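# Load nuts on scale until needle nears red mark

## Task

Take steel nuts from the tray and set them on the scale's dish, choosing the number of nuts that brings the needle closest to the red marker. The dish must carry those nuts and nothing else, and once released each nut may rest only on the dish or on other nuts. At the end the scale and nuts must be motionless, nothing may be propped up only by the robot, and anything the robot is still touching must not drop by more than about a fingernail's width once let go. Nothing may be placed or knocked off the table.

## Robot and tools

Robot: one six-joint arm (waist, shoulder, elbow, forearm roll, wrist pitch, wrist roll) ending in a two-finger parallel gripper. The fingers extend along the gripper's own +z axis and close along its y axis. end_effector_position is the spot between the pads when they are shut; closed fingertips stick out about 33 mm past it, fully open ones about 9 mm. While closing, the tips travel roughly 24 mm further away from the arm, so keep that clearance above the table or dish.

Frame: all poses use the scene frame. Its origin lies on the table top under the arm base, +z is up, and +y is on the left when facing along +x. The base may be slightly tilted, and the reported hand position can be off, more so at long reach. Positions are in metres, quaternions are w,x,y,z.

The row (used by both execute_actions and move) is 10 numbers: x, y, z, qw, qx, qy, qz, position, force_limit, speed. The first seven are an absolute hand pose in the scene frame, not an offset. Repeat the wanted quaternion in every row, since the reported one drifts. The last three are gripper settings, each from -1 to 1. position: +1 is wide open (140 mm), about -0.8 brings the pads together, -1 squeezes until blocked. force_limit: about 14 N at -1, 60 N at 0, 107 N at +1. speed: the pad gap changes at about 30 mm/s at -1, 140 at 0, 250 at +1. A row is refused (nothing sent) if its target lies over 0.6 m from the last reported position along any gripper axis. Each control step the command is clipped to within 70 mm and 16 degrees of the measured pose; position wins over orientation if both cannot be met.

execute_actions: argument actions is a list holding at most one item, plus optional pictures (true/false). An empty list only reports the state, with camera images. An action item is {rows, steps}: 1 to 15 rows, steps 1 to 15 (default 15, at least 5 needed), each step 1/30 s, the final row repeated if rows run out. A wait item is {steps: n} with n up to 300, counted from the previous result, so your thinking time is included. Results are taken 5 steps before an action ends; those 5 steps then run while you reply. After the last step the arm only continues to the last clipped pose, so check the reported pose and send the remainder. A "Hand target" line appears only when nothing is pending.

move: target is one row; speed is the path's top speed in m/s, 0.002 to 0.5 (default 0.25), turning capped at twice that in rad/s. It drives in a straight line to the pose over 0.5 to 10 s (longer paths are cut off at 10 s), rotating the short way. Finger settings are applied at the start. It does not avoid obstacles, and the hand may lag, stray or overshoot its speed near full extension. Its result has a "move:" line: done (settled near target), off_target, moving, held or fault, plus limits such as paced (pose was clipped) or held (a check blocked some steps; the arm may then jump faster). It also reports the distance from target and includes images.

wait: seconds from 0 to 10; nothing new is commanded. Returns an execute_actions-style result with images.

zoom_image: camera "cam_wrist", region [x0, y0, x1, y1] in pixels of its latest 504x504 image, top-left origin, at most 504 by 504. Gives a closer look.

finished_scene: scene is the current scene's number. It ends the scene permanently and reports whether the goal holds; only call it once everything has settled.

Gripping: close with position -1 and confirm object_status is 2. Codes: 0 moving, 1 blocked while opening, 2 blocked while closing, 3 reached the requested position or pads touching (a thin part may still be held). Stopped fingers stay put until the position value changes by at least 0.01, or the object slips or yields. To squeeze harder, raise force_limit and switch position between -1 and -0.98. position_measured is in counts, 3 fully open to 230 closed, not proportional to millimetres.

Result lines: the state line lists hand position, quaternion and linear/angular velocities. "pose unreachable" means the clearance check (which treats the mount under the base as arm) altered or blocked the command; HELD flags each step where part of a row was not sent. MOTOR HOT warns of heating from holding loads; an OVER-TEMPERATURE FAULT brakes the arm until it cools.

Joint ranges (rad): waist, shoulder, forearm roll, wrist pitch, wrist roll -6.283 to 6.283; elbow -2.792 to 2.792. Load limits (N m): waist 309, shoulder 309, elbow 145, the three wrist joints 40.9, held weight included. Reaching a load limit, or an external force of 144 N anywhere on the arm, gripper or load, halts the arm for 10 s, it yields to the contact, and the rest of the call is dropped.

Camera: cam_wrist only, a 504x504 fisheye on the hand, calibrated with K, D and T_world_to_cam as given in the prompt, with small per-scene errors.

Avoid: the arm is stiff, so commanding even slightly below a firm surface can trigger a fault; approach the dish and tray slowly, release nuts gently just above the pile rather than pressing down, and never drop, slam or shove items. Loose items may occasionally be nudged by an outside push, so recheck before finishing. Leave nothing resting on the gripper at the end.

Each tool is called after "Emit:" as name([rows], argument=value, ...), one row to a line, values as JSON.

## Session

Emit:
execute_actions(actions=[])

Scene clock: 0.00 s of 7600.00 s.
end_effector_position=(+0.9761, -0.2524, +0.3730) position_measured=3 object_status=3 end_effector_quat_wxyz=(+0.224, +0.917, -0.087, +0.319) end_effector_velocity=(-0.000, -0.000, +0.002) end_effector_angular_velocity=(+0.000, -0.002, -0.000)
Joint positions: [-0.15   0.463  1.471 -0.709  0.604  2.065]
Joint velocities: [-0.    -0.001 -0.     0.001 -0.     0.   ]
Hand target: +0.976, -0.252, +0.373; +0.224, +0.917, -0.087, +0.319

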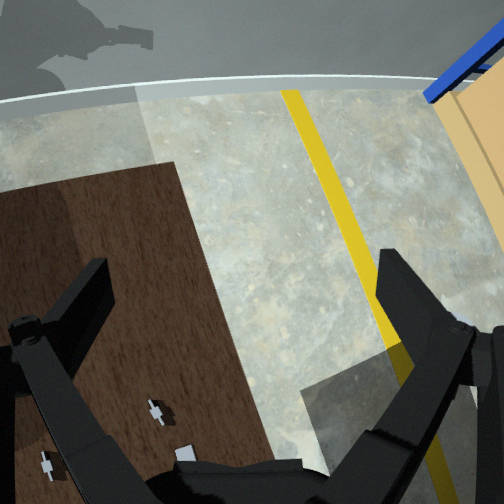

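Emit:
move(target=[0.65,0,0.65,0,1,0,0,1,0,0], speed=0.4)

Scene clock: 3.43 s of 7600.00 s.
end_effector_position=(+0.6493, -0.0007, +0.6494) position_measured=3 object_status=3 end_effector_quat_wxyz=(+0.000, +1.000, -0.000, +0.000) end_effector_velocity=(+0.000, +0.001, +0.000) end_effector_angular_velocity=(+0.001, +0.002, -0.000)
Joint positions: [-0.039  0.166  1.185 -0.     1.79   1.517]
Joint velocities: [ 0.     0.001 -0.001  0.001  0.002  0.001]
Hand target: +0.649, -0.001, +0.649; +0.000, +1.000, -0.000, +0.000
Off the commanded pose: 0.001 m, 0 deg.
Kept back: nothing.
move: done
camera_calibration (this result's frames):
cam_wrist: T_world_to_cam=[[-0.0357367, -0.999302, -0.0108541, 0.0314873], [-0.919145, 0.0286028, 0.39288, 0.352823], [-0.392295, 0.0240167, -0.919526, 1.05103], [0, 0, 0, 1]] pos_world=[0.737734, -0.00386864, 0.828173]

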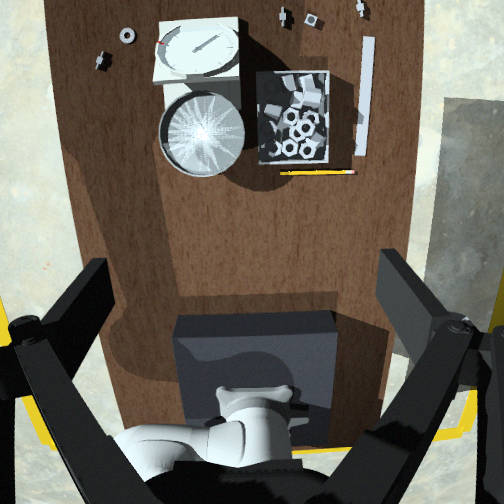

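Emit:
move(target=[0.74,-0.02,0.3,0,1,0,0,1,0,0], speed=0.4)

Scene clock: 5.10 s of 7600.00 s.
end_effector_position=(+0.7404, -0.0199, +0.3002) position_measured=3 object_status=3 end_effector_quat_wxyz=(+0.000, +1.000, -0.000, +0.000) end_effector_velocity=(+0.000, -0.000, -0.001) end_effector_angular_velocity=(-0.001, +0.001, +0.001)
Joint positions: [-0.058  0.357  1.574 -0.     1.211  1.498]
Joint velocities: [ 0.     0.002 -0.    -0.002 -0.001 -0.001]
Hand target: +0.740, -0.020, +0.300; +0.000, +1.000, -0.000, +0.000
Off the commanded pose: 0.001 m, 0 deg.
Kept back: nothing.
move: done
camera_calibration (this result's frames):
cam_wrist: T_world_to_cam=[[-0.0356973, -0.999302, -0.0109673, 0.0117466], [-0.919064, 0.028517, 0.393076, 0.574183], [-0.392489, 0.0241114, -0.919441, 0.766246], [0, 0, 0, 1]] pos_world=[0.828873, -0.0231108, 0.478949]

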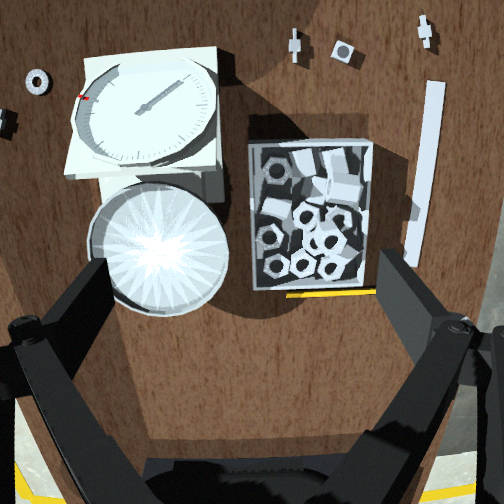

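Emit:
zoom_image(camera="cam_wrist", region=[230,125,400,305])

Emit:
zoom_image(camera="cam_wrist", region=[50,30,240,220])

Region (230, 125, 400, 305) of cam_wrist's 504x504 image, scaled by 2.800, with more detail than that image has.

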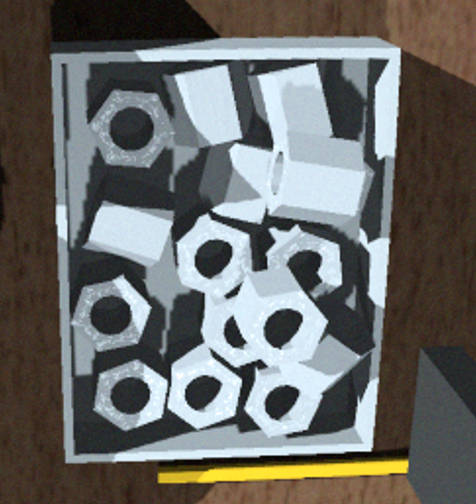

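Region (50, 30, 240, 220) of cam_wrist's 504x504 image, scaled by 2.653, with more detail than that image has.

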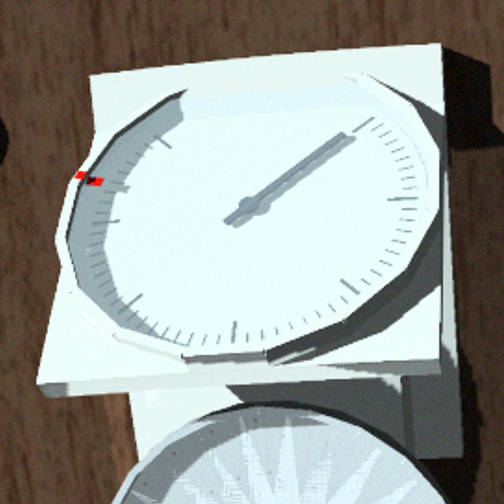

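Emit:
move(target=[0.652,-0.105,0.13,0,1,0,0,-0.15,0,1], speed=0.3)

Scene clock: 6.70 s of 7600.00 s.
end_effector_position=(+0.6524, -0.1052, +0.1300) position_measured=148 object_status=3 end_effector_quat_wxyz=(+0.000, +1.000, -0.000, +0.000) end_effector_velocity=(-0.001, -0.000, -0.001) end_effector_angular_velocity=(+0.000, +0.002, -0.000)
Joint positions: [-0.196  0.385  1.887 -0.001  0.869  1.36 ]
Joint velocities: [-0.001  0.001  0.002 -0.    -0.    -0.001]
Hand target: +0.652, -0.105, +0.130; +0.000, +1.000, -0.000, +0.000
Off the commanded pose: 0.000 m, 0 deg.
Kept back: nothing.
move: done
camera_calibration (this result's frames):
cam_wrist: T_world_to_cam=[[-0.0354313, -0.999317, -0.01054, -0.078776], [-0.919066, 0.0284401, 0.393076, 0.562616], [-0.392508, 0.0236142, -0.919445, 0.577182], [0, 0, 0, 1]] pos_world=[0.740839, -0.108353, 0.308706]

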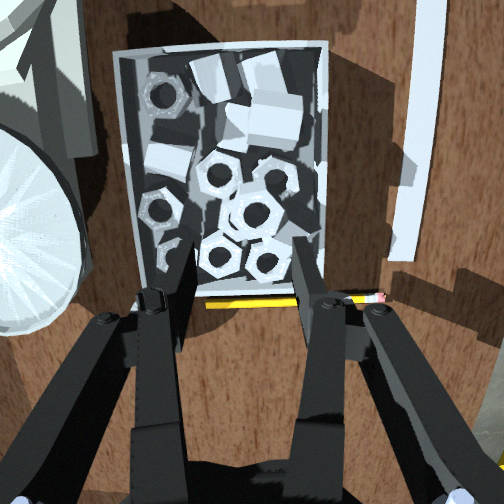

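Emit:
move(target=[0.656,-0.112,0.08,0,1,0,0,-0.15,0,1], speed=0.1)

Scene clock: 7.87 s of 7600.00 s.
end_effector_position=(+0.6561, -0.1120, +0.0801) position_measured=148 object_status=3 end_effector_quat_wxyz=(+0.000, +1.000, -0.000, +0.000) end_effector_velocity=(+0.001, +0.000, +0.000) end_effector_angular_velocity=(+0.001, -0.003, -0.002)
Joint positions: [-0.206  0.448  1.906 -0.     0.787  1.35 ]
Joint velocities: [-0.    -0.     0.     0.002 -0.002  0.   ]
Hand target: +0.656, -0.112, +0.080; +0.000, +1.000, -0.000, -0.000
Off the commanded pose: 0.000 m, 0 deg.
Kept back: nothing.
move: done
camera_calibration (this result's frames):
cam_wrist: T_world_to_cam=[[-0.0352403, -0.999318, -0.0110389, -0.0860338], [-0.919066, 0.0280679, 0.393103, 0.585755], [-0.392525, 0.0239986, -0.919428, 0.53297], [0, 0, 0, 1]] pos_world=[0.74452, -0.115207, 0.258816]

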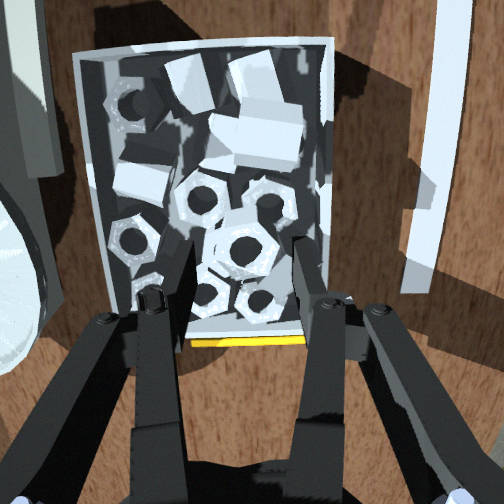

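Emit:
move(target=[0.654,-0.112,0.06,0,1,0,0,-0.15,0,1], speed=0.03)

Emit:
move(target=[0.654,-0.112,0.06,0,1,0,0,-1,-0.3,0])

Emit:
move(target=[0.654,-0.112,0.16,0,1,0,0,-1,-0.3,0], speed=0.15)

Scene clock: 18.93 s of 7600.00 s.
end_effector_position=(+0.6569, -0.1128, +0.0646) position_measured=148 object_status=3 end_effector_quat_wxyz=(+0.001, +1.000, +0.000, +0.003) end_effector_velocity=(+0.000, +0.000, -0.000) end_effector_angular_velocity=(-0.000, -0.000, +0.001)
Joint positions: [-0.206  0.466  1.916 -0.001  0.753  1.349]
Joint velocities: [ 0.001  0.     0.    -0.    -0.001 -0.   ]
Hand target: +0.657, -0.113, +0.065; +0.001, +1.000, +0.000, +0.003
Off the commanded pose: 0.006 m, 0 deg.
FORCE FAULT: contact force on the arm reached its limit, and the arm stopped for 10 seconds. The contact can be on any part of the arm, not only on its tool. The arm's remaining commands of this call were not run. The arm holds still and accepts commands again. Move the arm away from the contact; if what it grips holds it there, let go first. Pushing or pulling that hard again can fault the arm again.
Kept back: nothing.
move: fault
camera_calibration (this result's frames):
cam_wrist: T_world_to_cam=[[-0.0349137, -0.999343, -0.00967792, -0.0872681], [-0.921359, 0.0284348, 0.387671, 0.59455], [-0.387141, 0.0224518, -0.921747, 0.515502], [0, 0, 0, 1]] pos_world=[0.744319, -0.115691, 0.243829]

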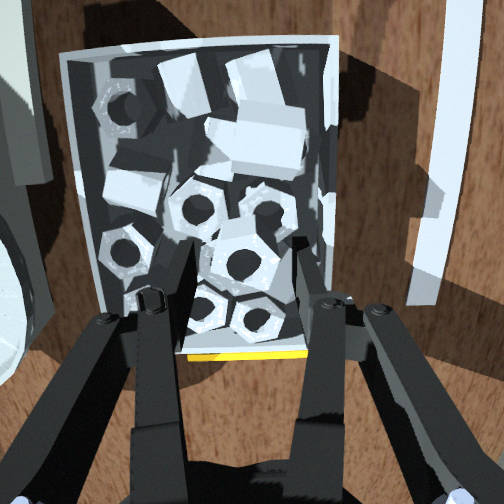

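not run: a fault stop came before this call.

not run: a fault stop came before this call.

Emit:
move(target=[0.655,-0.112,0.069,0,1,0,0,-0.15,0,1], speed=0.03)

Emit:
move(target=[0.655,-0.112,0.069,0,1,0,0,-1,-0.3,-0.5])

Scene clock: 19.87 s of 7600.00 s.
end_effector_position=(+0.6550, -0.1120, +0.0690) position_measured=148 object_status=3 end_effector_quat_wxyz=(+0.000, +1.000, +0.000, +0.000) end_effector_velocity=(+0.000, +0.000, +0.000) end_effector_angular_velocity=(+0.000, -0.000, -0.001)
Joint positions: [-0.206  0.461  1.914 -0.     0.767  1.35 ]
Joint velocities: [-0. -0.  0.  0. -0.  0.]
Hand target: +0.655, -0.112, +0.069; -0.000, +1.000, +0.000, +0.000
Off the commanded pose: 0.000 m, 0 deg.
Kept back: nothing.
move: done
camera_calibration (this result's frames):
cam_wrist: T_world_to_cam=[[-0.0351842, -0.999319, -0.0111343, -0.0862019], [-0.919058, 0.0279782, 0.393128, 0.589126], [-0.392548, 0.024065, -0.919416, 0.52231], [0, 0, 0, 1]] pos_world=[0.74344, -0.115195, 0.247659]

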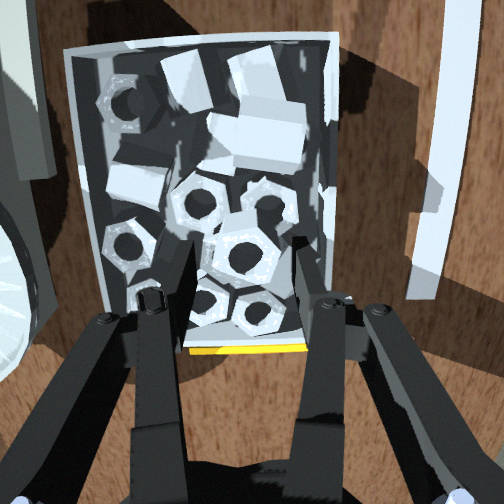

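Scene clock: 20.57 s of 7600.00 s.
end_effector_position=(+0.6550, -0.1120, +0.0690) position_measured=186 object_status=2 end_effector_quat_wxyz=(-0.000, +1.000, -0.000, +0.000) end_effector_velocity=(+0.000, -0.000, +0.000) end_effector_angular_velocity=(-0.000, -0.001, -0.000)
Joint positions: [-0.206  0.461  1.914 -0.     0.767  1.35 ]
Joint velocities: [-0.    -0.    -0.     0.    -0.001 -0.   ]
Hand target: +0.655, -0.112, +0.069; -0.000, +1.000, +0.000, +0.000
Off the commanded pose: 0.000 m, 0 deg.
Kept back: nothing.
move: done
camera_calibration (this result's frames):
cam_wrist: T_world_to_cam=[[-0.0352096, -0.999318, -0.0111617, -0.0861605], [-0.919076, 0.0279919, 0.393086, 0.589139], [-0.392505, 0.0240988, -0.919434, 0.522368], [0, 0, 0, 1]] pos_world=[0.743462, -0.115181, 0.247739]

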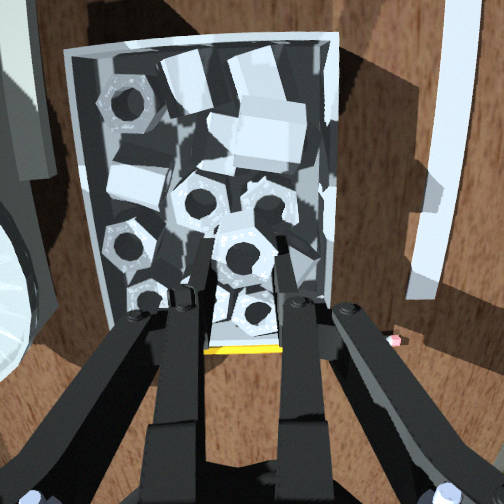

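Emit:
move(target=[0.655,-0.112,0.16,0,1,0,0,-1,-0.3,-0.5], speed=0.15)

Scene clock: 25.40 s of 7600.00 s.
end_effector_position=(+0.6549, -0.1119, +0.1599) position_measured=186 object_status=2 end_effector_quat_wxyz=(-0.000, +1.000, +0.000, -0.000) end_effector_velocity=(+0.000, +0.001, +0.000) end_effector_angular_velocity=(+0.002, +0.000, -0.002)
Joint positions: [-0.206  0.358  1.859  0.     0.924  1.349]
Joint velocities: [-0.     0.    -0.001  0.003  0.002 -0.   ]
Hand target: +0.655, -0.112, +0.160; -0.000, +1.000, +0.000, +0.000
Off the commanded pose: 0.000 m, 0 deg.
Kept back: nothing.
move: done
camera_calibration (this result's frames):
cam_wrist: T_world_to_cam=[[-0.0350923, -0.999321, -0.0112663, -0.0851587], [-0.919046, 0.0278408, 0.393167, 0.553241], [-0.392586, 0.0241514, -0.919398, 0.605885], [0, 0, 0, 1]] pos_world=[0.743327, -0.115136, 0.338574]

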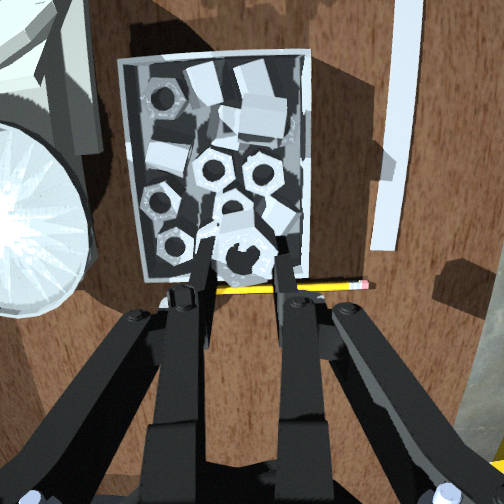

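Emit:
move(target=[0.50,-0.12,0.09,0,1,0,0,-1,-0.3,-0.5], speed=0.25)

Emit:
move(target=[0.50,-0.12,0.051,0,1,0,0,-1,-0.3,-0.5], speed=0.04)

Emit:
move(target=[0.50,-0.12,0.051,0,1,0,0,-0.25,-0.3,0])

Emit:
move(target=[0.52,-0.12,0.12,0,1,0,0,-0.25,-0.3,0])

Emit:
move(target=[0.62,-0.09,0.13,0,1,0,0,-0.25,-0.3,0])

Scene clock: 26.77 s of 7600.00 s.
end_effector_position=(+0.5002, -0.1204, +0.0898) position_measured=186 object_status=2 end_effector_quat_wxyz=(+0.000, +1.000, -0.000, -0.000) end_effector_velocity=(-0.000, -0.000, -0.000) end_effector_angular_velocity=(-0.000, -0.003, -0.001)
Joint positions: [-0.288  0.249  2.192 -0.001  0.701  1.268]
Joint velocities: [-0.001 -0.001  0.002  0.001 -0.003 -0.001]
Hand target: +0.500, -0.120, +0.090; +0.000, +1.000, -0.000, -0.000
Off the commanded pose: 0.000 m, 0 deg.
Kept back: nothing.
move: done
camera_calibration (this result's frames):
cam_wrist: T_world_to_cam=[[-0.0353156, -0.999319, -0.0107267, -0.099744], [-0.919024, 0.0282575, 0.393188, 0.438853], [-0.392617, 0.0237437, -0.919396, 0.480911], [0, 0, 0, 1]] pos_world=[0.588608, -0.123496, 0.268526]

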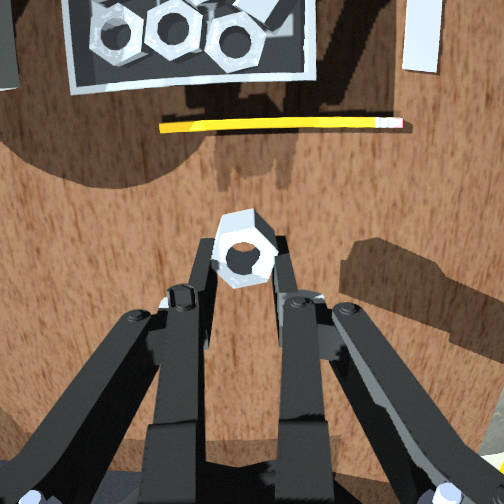

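Scene clock: 28.03 s of 7600.00 s.
end_effector_position=(+0.5000, -0.1200, +0.0511) position_measured=186 object_status=2 end_effector_quat_wxyz=(+0.000, +1.000, -0.000, -0.000) end_effector_velocity=(+0.001, -0.000, +0.000) end_effector_angular_velocity=(-0.001, -0.004, -0.002)
Joint positions: [-0.287  0.31   2.214 -0.     0.618  1.268]
Joint velocities: [ 0.    -0.     0.     0.001 -0.004  0.002]
Hand target: +0.500, -0.120, +0.051; +0.000, +1.000, -0.000, -0.000
Off the commanded pose: 0.000 m, 0 deg.
Kept back: nothing.
move: done
camera_calibration (this result's frames):
cam_wrist: T_world_to_cam=[[-0.0352366, -0.999318, -0.0110761, -0.0998538], [-0.919043, 0.0280484, 0.393158, 0.453972], [-0.392579, 0.024033, -0.919404, 0.445233], [0, 0, 0, 1]] pos_world=[0.58849, -0.123219, 0.229761]

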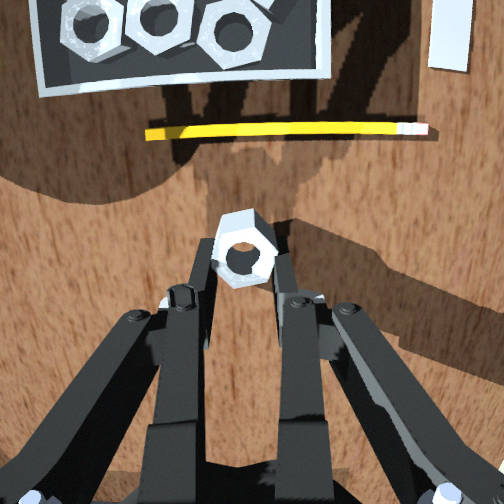

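Scene clock: 28.73 s of 7600.00 s.
end_effector_position=(+0.5000, -0.1200, +0.0510) position_measured=160 object_status=3 end_effector_quat_wxyz=(+0.000, +1.000, +0.000, +0.000) end_effector_velocity=(-0.000, +0.000, -0.000) end_effector_angular_velocity=(+0.000, +0.000, +0.001)
Joint positions: [-0.287  0.31   2.214 -0.     0.618  1.268]
Joint velocities: [-0.    -0.     0.     0.    -0.    -0.001]
Hand target: +0.500, -0.120, +0.051; +0.000, +1.000, -0.000, -0.000
Off the commanded pose: 0.000 m, 0 deg.
Kept back: nothing.
move: done
camera_calibration (this result's frames):
cam_wrist: T_world_to_cam=[[-0.0351861, -0.999319, -0.0111358, -0.0998429], [-0.919051, 0.0279788, 0.393145, 0.45395], [-0.392565, 0.0240676, -0.919409, 0.445158], [0, 0, 0, 1]] pos_world=[0.588444, -0.12319, 0.229702]

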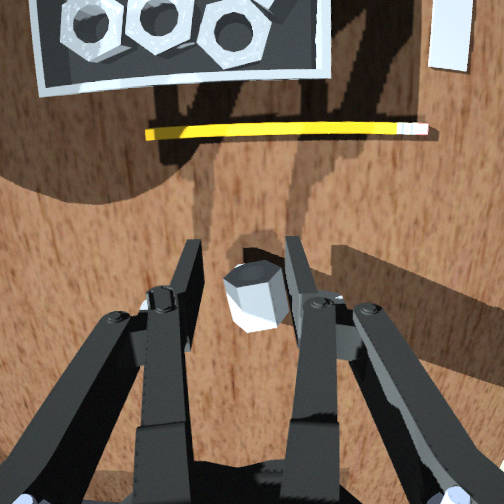

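Scene clock: 29.53 s of 7600.00 s.
end_effector_position=(+0.5199, -0.1199, +0.1199) position_measured=160 object_status=3 end_effector_quat_wxyz=(-0.000, +1.000, -0.000, +0.000) end_effector_velocity=(+0.001, +0.000, +0.001) end_effector_angular_velocity=(+0.001, -0.002, -0.002)
Joint positions: [-0.276  0.231  2.137  0.     0.774  1.279]
Joint velocities: [ 0.    -0.001 -0.002  0.002  0.001  0.001]
Hand target: +0.520, -0.120, +0.120; -0.000, +1.000, +0.000, +0.000
Off the commanded pose: 0.000 m, 0 deg.
Kept back: nothing.
move: done
camera_calibration (this result's frames):
cam_wrist: T_world_to_cam=[[-0.0352269, -0.999314, -0.0114163, -0.0981755], [-0.919062, 0.0279068, 0.393124, 0.445143], [-0.392536, 0.0243408, -0.919415, 0.516343], [0, 0, 0, 1]] pos_world=[0.608338, -0.123099, 0.298617]

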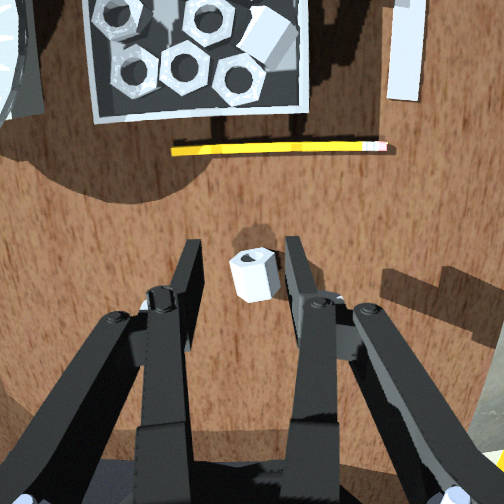

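Scene clock: 30.40 s of 7600.00 s.
end_effector_position=(+0.6199, -0.0898, +0.1301) position_measured=160 object_status=3 end_effector_quat_wxyz=(-0.000, +1.000, +0.000, +0.000) end_effector_velocity=(+0.001, +0.000, +0.001) end_effector_angular_velocity=(+0.000, +0.001, -0.000)
Joint positions: [-0.184  0.34   1.955  0.     0.846  1.371]
Joint velocities: [ 0.001 -0.    -0.002  0.     0.003  0.001]
Hand target: +0.620, -0.090, +0.130; -0.000, +1.000, +0.000, +0.000
Off the commanded pose: 0.000 m, 0 deg.
Kept back: nothing.
move: done
camera_calibration (this result's frames):
cam_wrist: T_world_to_cam=[[-0.0351606, -0.999316, -0.0114744, -0.0645197], [-0.919062, 0.0278229, 0.393129, 0.532149], [-0.39254, 0.0243684, -0.919412, 0.564248], [0, 0, 0, 1]] pos_world=[0.7083, -0.0930313, 0.308833]

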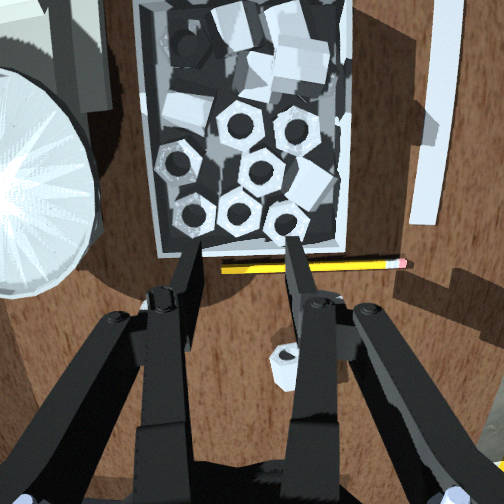

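Emit:
move(target=[0.468,-0.127,0.085,0,1,0,0,-0.15,-0.3,0])

Emit:
move(target=[0.468,-0.127,0.04,0,1,0,0,-0.15,-0.3,0], speed=0.06)

Emit:
move(target=[0.468,-0.127,0.04,0,1,0,0,-1,-0.3,-0.3])

Emit:
move(target=[0.5,-0.1,0.16,0,1,0,0,-1,-0.3,-0.3])

Emit:
move(target=[0.65,0.095,0.16,0,1,0,0,-1,-0.3,-0.3])

Scene clock: 31.73 s of 7600.00 s.
end_effector_position=(+0.4682, -0.1274, +0.0848) position_measured=148 object_status=3 end_effector_quat_wxyz=(+0.000, +1.000, -0.000, -0.000) end_effector_velocity=(-0.001, -0.000, +0.000) end_effector_angular_velocity=(+0.000, -0.001, -0.000)
Joint positions: [-0.321  0.219  2.248 -0.001  0.674  1.235]
Joint velocities: [-0.002 -0.002  0.002  0.001 -0.001 -0.002]
Hand target: +0.468, -0.127, +0.085; +0.000, +1.000, -0.000, -0.000
Off the commanded pose: 0.000 m, 0 deg.
Kept back: nothing.
move: done
camera_calibration (this result's frames):
cam_wrist: T_world_to_cam=[[-0.0352719, -0.999322, -0.0105903, -0.107944], [-0.919021, 0.0282708, 0.393193, 0.411634], [-0.392627, 0.0236013, -0.919395, 0.463908], [0, 0, 0, 1]] pos_world=[0.556636, -0.130457, 0.26352]

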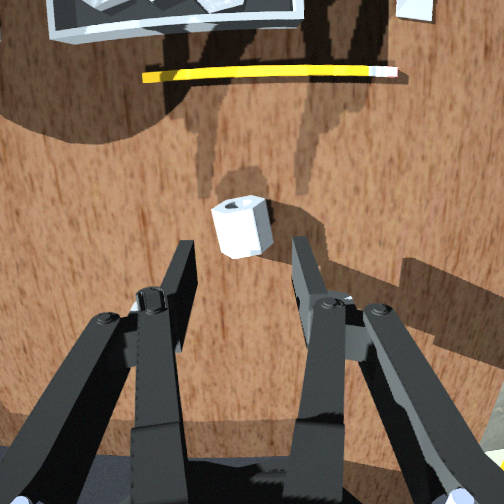

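Scene clock: 32.80 s of 7600.00 s.
end_effector_position=(+0.4681, -0.1270, +0.0401) position_measured=148 object_status=3 end_effector_quat_wxyz=(+0.000, +1.000, -0.000, -0.000) end_effector_velocity=(-0.000, +0.000, -0.001) end_effector_angular_velocity=(+0.001, +0.001, -0.001)
Joint positions: [-0.321  0.295  2.273 -0.     0.574  1.235]
Joint velocities: [ 0.     0.002  0.001  0.    -0.001  0.001]
Hand target: +0.468, -0.127, +0.040; +0.000, +1.000, -0.000, -0.000
Off the commanded pose: 0.000 m, 0 deg.
Kept back: nothing.
move: done
camera_calibration (this result's frames):
cam_wrist: T_world_to_cam=[[-0.0352464, -0.999317, -0.0110599, -0.108104], [-0.919041, 0.0280637, 0.393161, 0.429079], [-0.392583, 0.024022, -0.919403, 0.42275], [0, 0, 0, 1]] pos_world=[0.556496, -0.130227, 0.218785]

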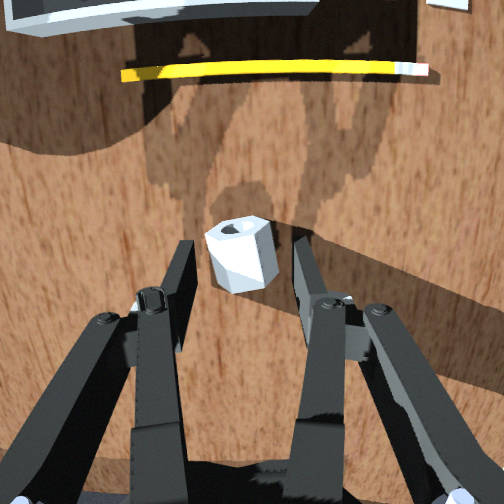

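Scene clock: 33.50 s of 7600.00 s.
end_effector_position=(+0.4680, -0.1270, +0.0400) position_measured=183 object_status=2 end_effector_quat_wxyz=(+0.000, +1.000, +0.000, +0.000) end_effector_velocity=(-0.002, +0.000, -0.001) end_effector_angular_velocity=(+0.001, +0.004, +0.000)
Joint positions: [-0.321  0.295  2.273 -0.     0.574  1.235]
Joint velocities: [ 0.     0.001  0.001 -0.     0.003  0.   ]
Hand target: +0.468, -0.127, +0.040; +0.000, +1.000, -0.000, -0.000
Off the commanded pose: 0.000 m, 0 deg.
Kept back: nothing.
move: done
camera_calibration (this result's frames):
cam_wrist: T_world_to_cam=[[-0.035176, -0.999319, -0.011117, -0.108093], [-0.919073, 0.0279783, 0.393093, 0.429079], [-0.392514, 0.0240447, -0.919432, 0.422655], [0, 0, 0, 1]] pos_world=[0.556451, -0.130187, 0.218733]

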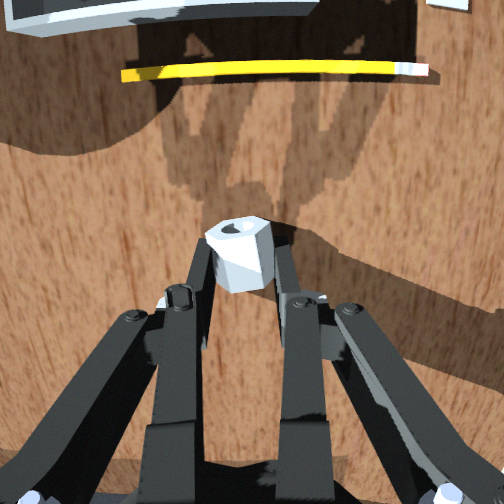

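Scene clock: 34.47 s of 7600.00 s.
end_effector_position=(+0.4998, -0.0998, +0.1599) position_measured=184 object_status=2 end_effector_quat_wxyz=(-0.000, +1.000, +0.000, +0.000) end_effector_velocity=(-0.000, +0.000, +0.001) end_effector_angular_velocity=(-0.000, +0.002, -0.000)
Joint positions: [-0.25   0.144  2.149  0.     0.848  1.305]
Joint velocities: [ 0.001 -0.001 -0.002 -0.001  0.004  0.001]
Hand target: +0.500, -0.100, +0.160; -0.000, +1.000, +0.000, +0.000
Off the commanded pose: 0.000 m, 0 deg.
Kept back: nothing.
move: done
camera_calibration (this result's frames):
cam_wrist: T_world_to_cam=[[-0.0350436, -0.999319, -0.0115673, -0.0784652], [-0.919068, 0.0276788, 0.393127, 0.41036], [-0.392539, 0.0244077, -0.919412, 0.544744], [0, 0, 0, 1]] pos_world=[0.588232, -0.103066, 0.338613]

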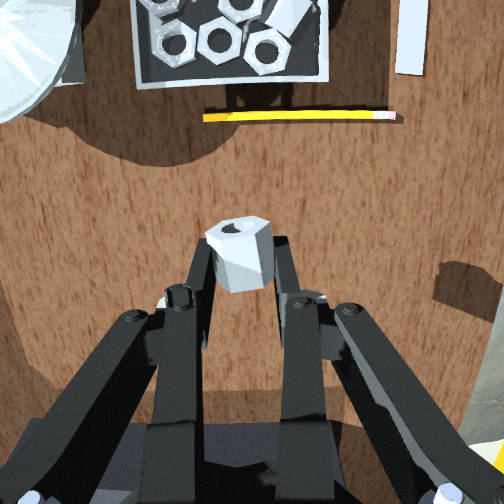

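Scene clock: 35.90 s of 7600.00 s.
end_effector_position=(+0.6496, +0.0954, +0.1602) position_measured=184 object_status=2 end_effector_quat_wxyz=(-0.001, +1.000, +0.000, -0.000) end_effector_velocity=(+0.001, +0.001, -0.000) end_effector_angular_velocity=(-0.001, +0.000, +0.001)
Joint positions: [0.108 0.347 1.875 0.001 0.919 1.663]
Joint velocities: [ 0.002  0.001 -0.002 -0.001  0.001  0.001]
Hand target: +0.650, +0.095, +0.160; -0.001, +1.000, +0.000, -0.000
Off the commanded pose: 0.001 m, 0 deg.
Kept back: nothing.
move: done
camera_calibration (this result's frames):
cam_wrist: T_world_to_cam=[[-0.0351646, -0.999307, -0.0122179, 0.122014], [-0.918988, 0.0275294, 0.393324, 0.542411], [-0.392715, 0.0250592, -0.919319, 0.599091], [0, 0, 0, 1]] pos_world=[0.738032, 0.0919845, 0.338903]

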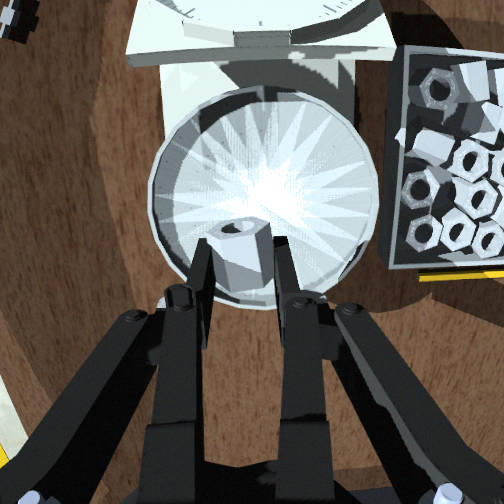

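Emit:
move(target=[0.685,0.11,0.112,0,1,0,0,-1,-0.3,-0.3], speed=0.06)

Scene clock: 38.10 s of 7600.00 s.
end_effector_position=(+0.6850, +0.1100, +0.1121) position_measured=184 object_status=2 end_effector_quat_wxyz=(-0.000, +1.000, -0.000, +0.000) end_effector_velocity=(-0.000, +0.000, -0.002) end_effector_angular_velocity=(+0.000, +0.002, -0.001)
Joint positions: [ 0.125  0.447  1.831 -0.     0.864  1.68 ]
Joint velocities: [ 0.     0.003 -0.     0.    -0.001  0.001]
Hand target: +0.685, +0.110, +0.112; -0.000, +1.000, -0.000, -0.000
Off the commanded pose: 0.000 m, 0 deg.
Kept back: nothing.
move: done
camera_calibration (this result's frames):
cam_wrist: T_world_to_cam=[[-0.0352265, -0.999317, -0.011157, 0.137268], [-0.919047, 0.0280075, 0.393152, 0.5935], [-0.392571, 0.0241031, -0.919406, 0.568437], [0, 0, 0, 1]] pos_world=[0.773442, 0.106851, 0.290821]

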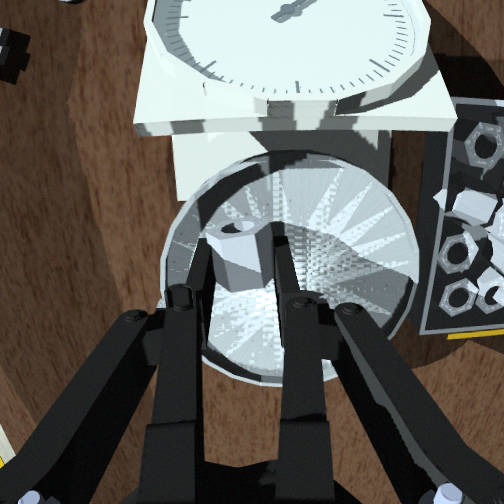

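Needle visible here; descend in steps.

Emit:
move(target=[0.685,0.11,0.104,0,1,0,0,-1,-0.3,-0.3], speed=0.02)

Emit:
move(target=[0.685,0.11,0.097,0,1,0,0,-1,-0.3,-0.3], speed=0.02)

Scene clock: 39.03 s of 7600.00 s.
end_effector_position=(+0.6850, +0.1101, +0.1041) position_measured=184 object_status=2 end_effector_quat_wxyz=(+0.000, +1.000, -0.000, +0.000) end_effector_velocity=(+0.000, -0.000, -0.000) end_effector_angular_velocity=(-0.000, -0.001, -0.001)
Joint positions: [ 0.125  0.456  1.836 -0.     0.85   1.68 ]
Joint velocities: [-0.     0.     0.    -0.001 -0.001  0.001]
Hand target: +0.685, +0.110, +0.104; +0.000, +1.000, -0.000, +0.000
Off the commanded pose: 0.000 m, 0 deg.
Kept back: nothing.
move: done
camera_calibration (this result's frames):
cam_wrist: T_world_to_cam=[[-0.0351984, -0.999318, -0.0111257, 0.137159], [-0.919049, 0.0279941, 0.393147, 0.59668], [-0.392568, 0.0240633, -0.919408, 0.561029], [0, 0, 0, 1]] pos_world=[0.773448, 0.106862, 0.282757]

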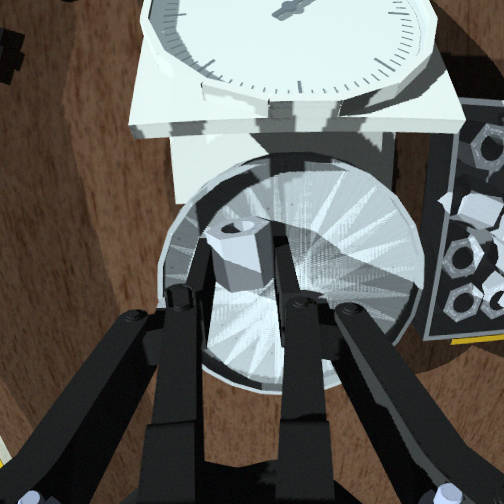

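Scene clock: 39.73 s of 7600.00 s.
end_effector_position=(+0.6850, +0.1100, +0.0971) position_measured=184 object_status=2 end_effector_quat_wxyz=(+0.000, +1.000, +0.000, +0.000) end_effector_velocity=(+0.000, -0.000, -0.001) end_effector_angular_velocity=(+0.000, -0.000, -0.000)
Joint positions: [ 0.125  0.463  1.84  -0.     0.838  1.68 ]
Joint velocities: [-0.     0.002  0.001  0.    -0.003 -0.   ]
Hand target: +0.685, +0.110, +0.097; +0.000, +1.000, -0.000, +0.000
Off the commanded pose: 0.000 m, 0 deg.
Kept back: nothing.
move: done
camera_calibration (this result's frames):
cam_wrist: T_world_to_cam=[[-0.0351627, -0.99932, -0.0111332, 0.137026], [-0.919068, 0.0279594, 0.393107, 0.599458], [-0.392528, 0.0240548, -0.919426, 0.554594], [0, 0, 0, 1]] pos_world=[0.773455, 0.106831, 0.275782]

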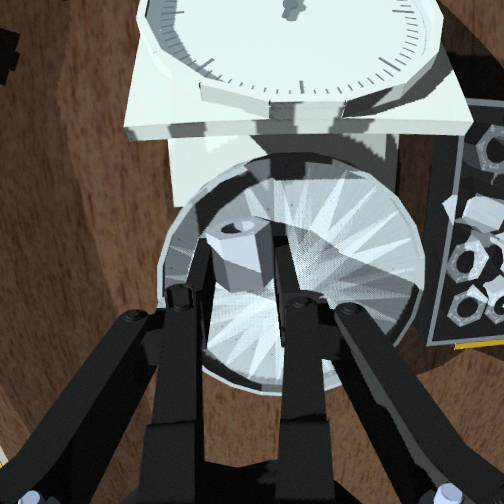

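Emit:
move(target=[0.685,0.11,0.102,0,1,0,0,-1,-0.3,-0.3], speed=0.02)

Emit:
move(target=[0.685,0.11,0.102,0,1,0,0,-0.3,-0.3,-0.3])

Emit:
move(target=[0.70,0.03,0.2,0,1,0,0,-0.3,-0.3,-0.3], speed=0.15)

Scene clock: 40.67 s of 7600.00 s.
end_effector_position=(+0.6850, +0.1100, +0.1019) position_measured=184 object_status=2 end_effector_quat_wxyz=(+0.000, +1.000, +0.000, -0.000) end_effector_velocity=(+0.000, -0.000, +0.001) end_effector_angular_velocity=(-0.000, -0.001, +0.001)
Joint positions: [ 0.125  0.458  1.837 -0.     0.847  1.68 ]
Joint velocities: [-0.    -0.001 -0.001 -0.     0.001 -0.001]
Hand target: +0.685, +0.110, +0.102; -0.000, +1.000, +0.000, -0.000
Off the commanded pose: 0.000 m, 0 deg.
Kept back: nothing.
move: done
camera_calibration (this result's frames):
cam_wrist: T_world_to_cam=[[-0.0351657, -0.99932, -0.011119, 0.137055], [-0.919031, 0.0279655, 0.393191, 0.597481], [-0.392613, 0.0240455, -0.919389, 0.5591], [0, 0, 0, 1]] pos_world=[0.773433, 0.106809, 0.28063]

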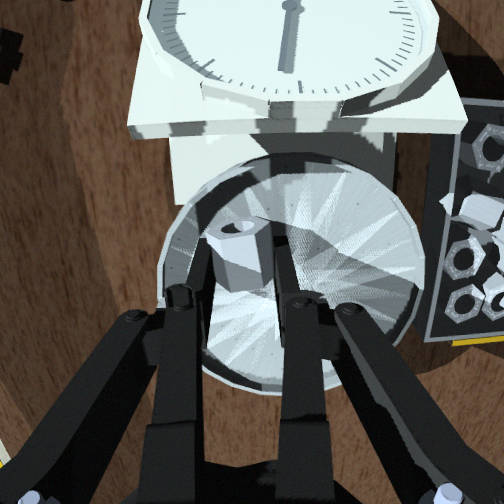

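Scene clock: 41.37 s of 7600.00 s.
end_effector_position=(+0.6850, +0.1100, +0.1020) position_measured=167 object_status=3 end_effector_quat_wxyz=(+0.000, +1.000, +0.000, -0.000) end_effector_velocity=(-0.000, +0.000, -0.000) end_effector_angular_velocity=(+0.001, +0.001, -0.000)
Joint positions: [ 0.125  0.458  1.837 -0.     0.847  1.68 ]
Joint velocities: [ 0.     0.001 -0.     0.001  0.    -0.   ]
Hand target: +0.685, +0.110, +0.102; -0.000, +1.000, +0.000, -0.000
Off the commanded pose: 0.000 m, 0 deg.
Kept back: nothing.
move: done
camera_calibration (this result's frames):
cam_wrist: T_world_to_cam=[[-0.0351808, -0.999319, -0.0111249, 0.137059], [-0.919047, 0.027978, 0.393155, 0.597488], [-0.392576, 0.0240558, -0.919405, 0.559138], [0, 0, 0, 1]] pos_world=[0.773445, 0.106798, 0.280693]

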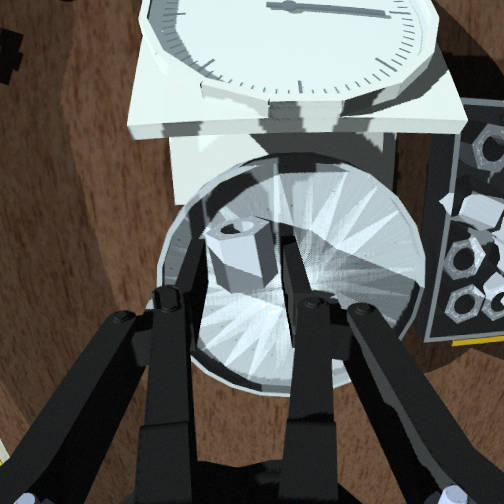

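Scene clock: 42.63 s of 7600.00 s.
end_effector_position=(+0.7000, +0.0300, +0.1999) position_measured=167 object_status=3 end_effector_quat_wxyz=(+0.000, +1.000, +0.000, +0.000) end_effector_velocity=(-0.000, +0.000, +0.000) end_effector_angular_velocity=(+0.001, +0.001, +0.001)
Joint positions: [ 0.009  0.37   1.755 -0.001  1.016  1.565]
Joint velocities: [-0.     0.    -0.001  0.001  0.002 -0.002]
Hand target: +0.700, +0.030, +0.200; +0.000, +1.000, +0.000, +0.000
Off the commanded pose: 0.000 m, 0 deg.
Kept back: nothing.
move: done
camera_calibration (this result's frames):
cam_wrist: T_world_to_cam=[[-0.0349106, -0.999333, -0.0107066, 0.058445], [-0.919086, 0.027896, 0.393069, 0.575075], [-0.392508, 0.0235625, -0.919447, 0.656988], [0, 0, 0, 1]] pos_world=[0.788457, 0.0268834, 0.378647]

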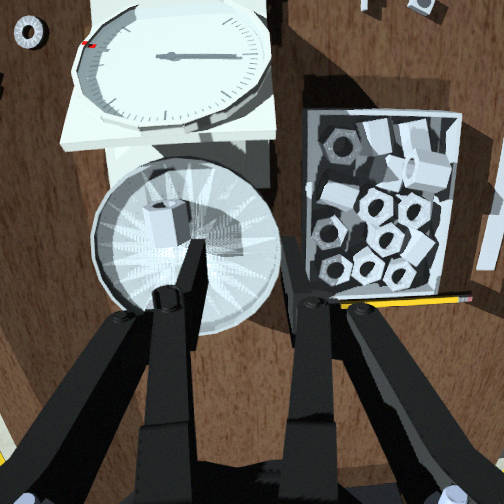

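Emit:
move(target=[0.719,-0.127,0.105,0,1,0,0,-0.2,-0.3,0])

Scene clock: 44.07 s of 7600.00 s.
end_effector_position=(+0.7194, -0.1270, +0.1051) position_measured=154 object_status=3 end_effector_quat_wxyz=(+0.000, +1.000, -0.000, +0.000) end_effector_velocity=(-0.000, -0.001, -0.000) end_effector_angular_velocity=(-0.000, +0.001, +0.000)
Joint positions: [-0.206  0.501  1.758 -0.001  0.883  1.35 ]
Joint velocities: [-0.001  0.001 -0.    -0.001  0.001 -0.001]
Hand target: +0.719, -0.127, +0.105; +0.000, +1.000, -0.000, +0.000
Off the commanded pose: 0.000 m, 0 deg.
Kept back: nothing.
move: done
camera_calibration (this result's frames):
cam_wrist: T_world_to_cam=[[-0.0352242, -0.999325, -0.0104033, -0.0986027], [-0.919094, 0.0283047, 0.39302, 0.634618], [-0.392461, 0.0234054, -0.919471, 0.581066], [0, 0, 0, 1]] pos_world=[0.807846, -0.130099, 0.28383]

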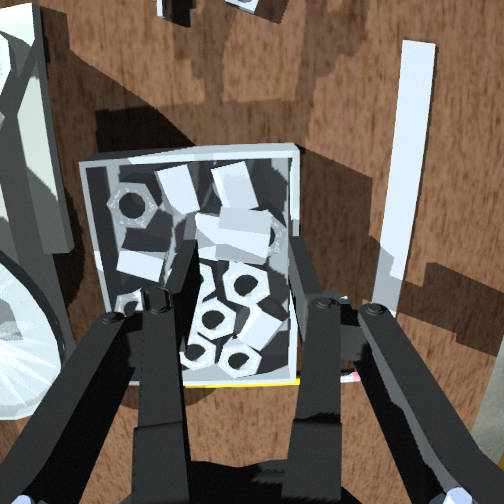

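Emit:
move(target=[0.719,-0.127,0.077,0,1,0,0,-0.2,-0.3,0], speed=0.04)

Emit:
move(target=[0.719,-0.127,0.077,0,1,0,0,-1,-0.3,-0.3])

Emit:
move(target=[0.71,-0.11,0.16,0,1,0,0,-1,-0.3,-0.3])

Emit:
move(target=[0.69,0.055,0.15,0,1,0,0,-1,-0.3,-0.3])

Emit:
move(target=[0.69,0.055,0.114,0,1,0,0,-1,-0.3,-0.3], speed=0.05)

Scene clock: 45.30 s of 7600.00 s.
end_effector_position=(+0.7190, -0.1270, +0.0771) position_measured=154 object_status=3 end_effector_quat_wxyz=(+0.000, +1.000, -0.000, +0.000) end_effector_velocity=(+0.001, -0.000, -0.000) end_effector_angular_velocity=(-0.001, -0.002, -0.000)
Joint positions: [-0.207  0.531  1.773 -0.     0.838  1.349]
Joint velocities: [-0.     0.     0.    -0.001 -0.003  0.001]
Hand target: +0.719, -0.127, +0.077; +0.000, +1.000, -0.000, -0.000
Off the commanded pose: 0.000 m, 0 deg.
Kept back: nothing.
move: done
camera_calibration (this result's frames):
cam_wrist: T_world_to_cam=[[-0.0352211, -0.999318, -0.0111068, -0.098836], [-0.91905, 0.0280225, 0.393145, 0.645215], [-0.392565, 0.0240547, -0.91941, 0.555267], [0, 0, 0, 1]] pos_world=[0.807482, -0.130206, 0.255757]

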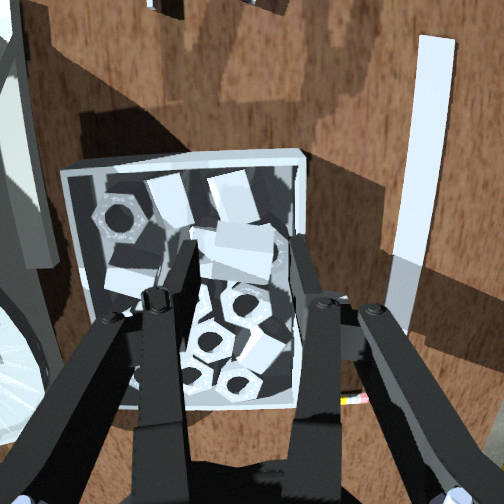

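Scene clock: 46.00 s of 7600.00 s.
end_effector_position=(+0.7190, -0.1270, +0.0770) position_measured=189 object_status=2 end_effector_quat_wxyz=(+0.000, +1.000, -0.000, +0.000) end_effector_velocity=(-0.000, -0.000, -0.001) end_effector_angular_velocity=(+0.000, +0.002, -0.001)
Joint positions: [-0.207  0.531  1.773 -0.     0.838  1.349]
Joint velocities: [-0.     0.001  0.    -0.     0.     0.001]
Hand target: +0.719, -0.127, +0.077; +0.000, +1.000, -0.000, -0.000
Off the commanded pose: 0.000 m, 0 deg.
Kept back: nothing.
move: done
camera_calibration (this result's frames):
cam_wrist: T_world_to_cam=[[-0.0351885, -0.999319, -0.0111354, -0.0988438], [-0.919051, 0.0279813, 0.393145, 0.645196], [-0.392566, 0.0240682, -0.919409, 0.555204], [0, 0, 0, 1]] pos_world=[0.807444, -0.130193, 0.255703]

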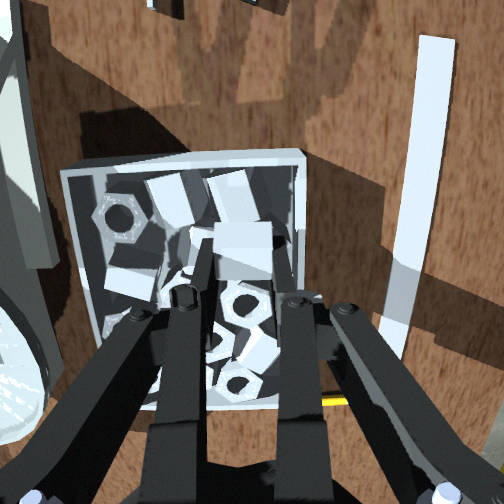

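Scene clock: 46.83 s of 7600.00 s.
end_effector_position=(+0.7099, -0.1099, +0.1599) position_measured=189 object_status=2 end_effector_quat_wxyz=(-0.000, +1.000, +0.000, -0.000) end_effector_velocity=(-0.001, -0.000, +0.001) end_effector_angular_velocity=(-0.001, +0.001, +0.002)
Joint positions: [-0.186  0.431  1.749  0.     0.962  1.369]
Joint velocities: [ 0.    -0.001  0.    -0.002  0.002 -0.001]
Hand target: +0.710, -0.110, +0.160; -0.000, +1.000, +0.000, +0.000
Off the commanded pose: 0.000 m, 0 deg.
Kept back: nothing.
move: done
camera_calibration (this result's frames):
cam_wrist: T_world_to_cam=[[-0.0351818, -0.999316, -0.0113865, -0.0811547], [-0.919041, 0.0278757, 0.393174, 0.60372], [-0.392588, 0.0242972, -0.919394, 0.627441], [0, 0, 0, 1]] pos_world=[0.798314, -0.113173, 0.338574]

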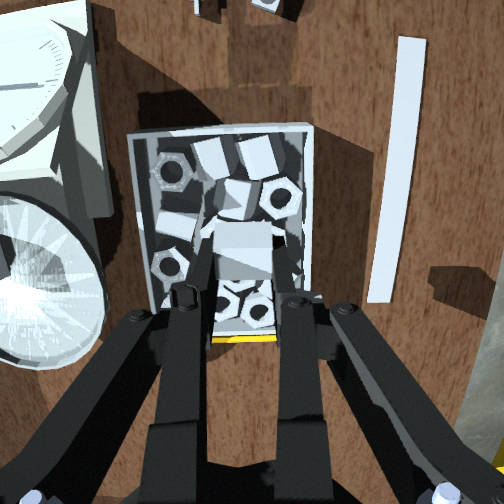

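Scene clock: 47.93 s of 7600.00 s.
end_effector_position=(+0.6896, +0.0550, +0.1500) position_measured=189 object_status=2 end_effector_quat_wxyz=(-0.000, +1.000, -0.000, -0.000) end_effector_velocity=(+0.001, +0.001, -0.001) end_effector_angular_velocity=(-0.000, -0.002, -0.000)
Joint positions: [0.045 0.405 1.811 0.001 0.926 1.6  ]
Joint velocities: [ 0.002  0.001 -0.    -0.001 -0.002  0.003]
Hand target: +0.690, +0.055, +0.150; -0.000, +1.000, -0.000, -0.000
Off the commanded pose: 0.000 m, 0 deg.
Kept back: nothing.
move: done
camera_calibration (this result's frames):
cam_wrist: T_world_to_cam=[[-0.0352851, -0.999307, -0.0118151, 0.0829516], [-0.918987, 0.0277988, 0.393307, 0.584353], [-0.392707, 0.0247358, -0.919331, 0.606431], [0, 0, 0, 1]] pos_world=[0.77809, 0.0516493, 0.328661]

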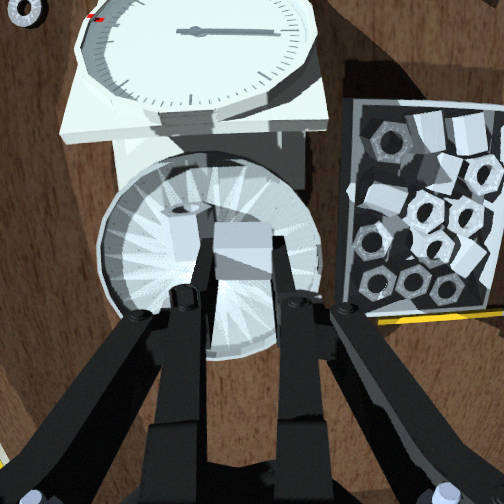

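Scene clock: 48.97 s of 7600.00 s.
end_effector_position=(+0.6901, +0.0550, +0.1141) position_measured=189 object_status=2 end_effector_quat_wxyz=(+0.000, +1.000, -0.000, +0.000) end_effector_velocity=(-0.000, -0.000, -0.001) end_effector_angular_velocity=(-0.001, +0.001, +0.001)
Joint positions: [ 0.045  0.443  1.833 -0.     0.866  1.601]
Joint velocities: [ 0.     0.001  0.    -0.001 -0.001  0.   ]
Hand target: +0.690, +0.055, +0.114; +0.000, +1.000, -0.000, +0.000
Off the commanded pose: 0.000 m, 0 deg.
Kept back: nothing.
move: done
camera_calibration (this result's frames):
cam_wrist: T_world_to_cam=[[-0.0352114, -0.999319, -0.0110696, 0.0824062], [-0.919065, 0.0280292, 0.393108, 0.598935], [-0.392529, 0.0240155, -0.919426, 0.573541], [0, 0, 0, 1]] pos_world=[0.778493, 0.0517885, 0.292794]

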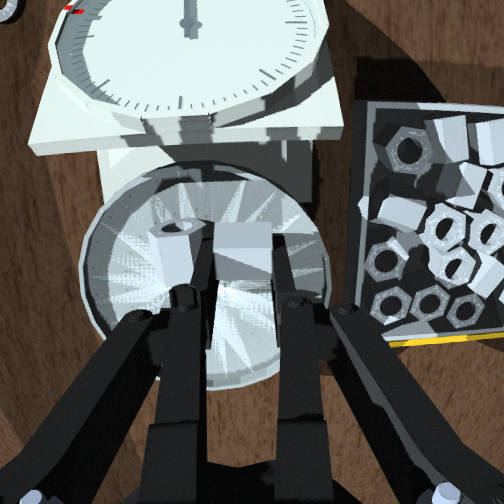

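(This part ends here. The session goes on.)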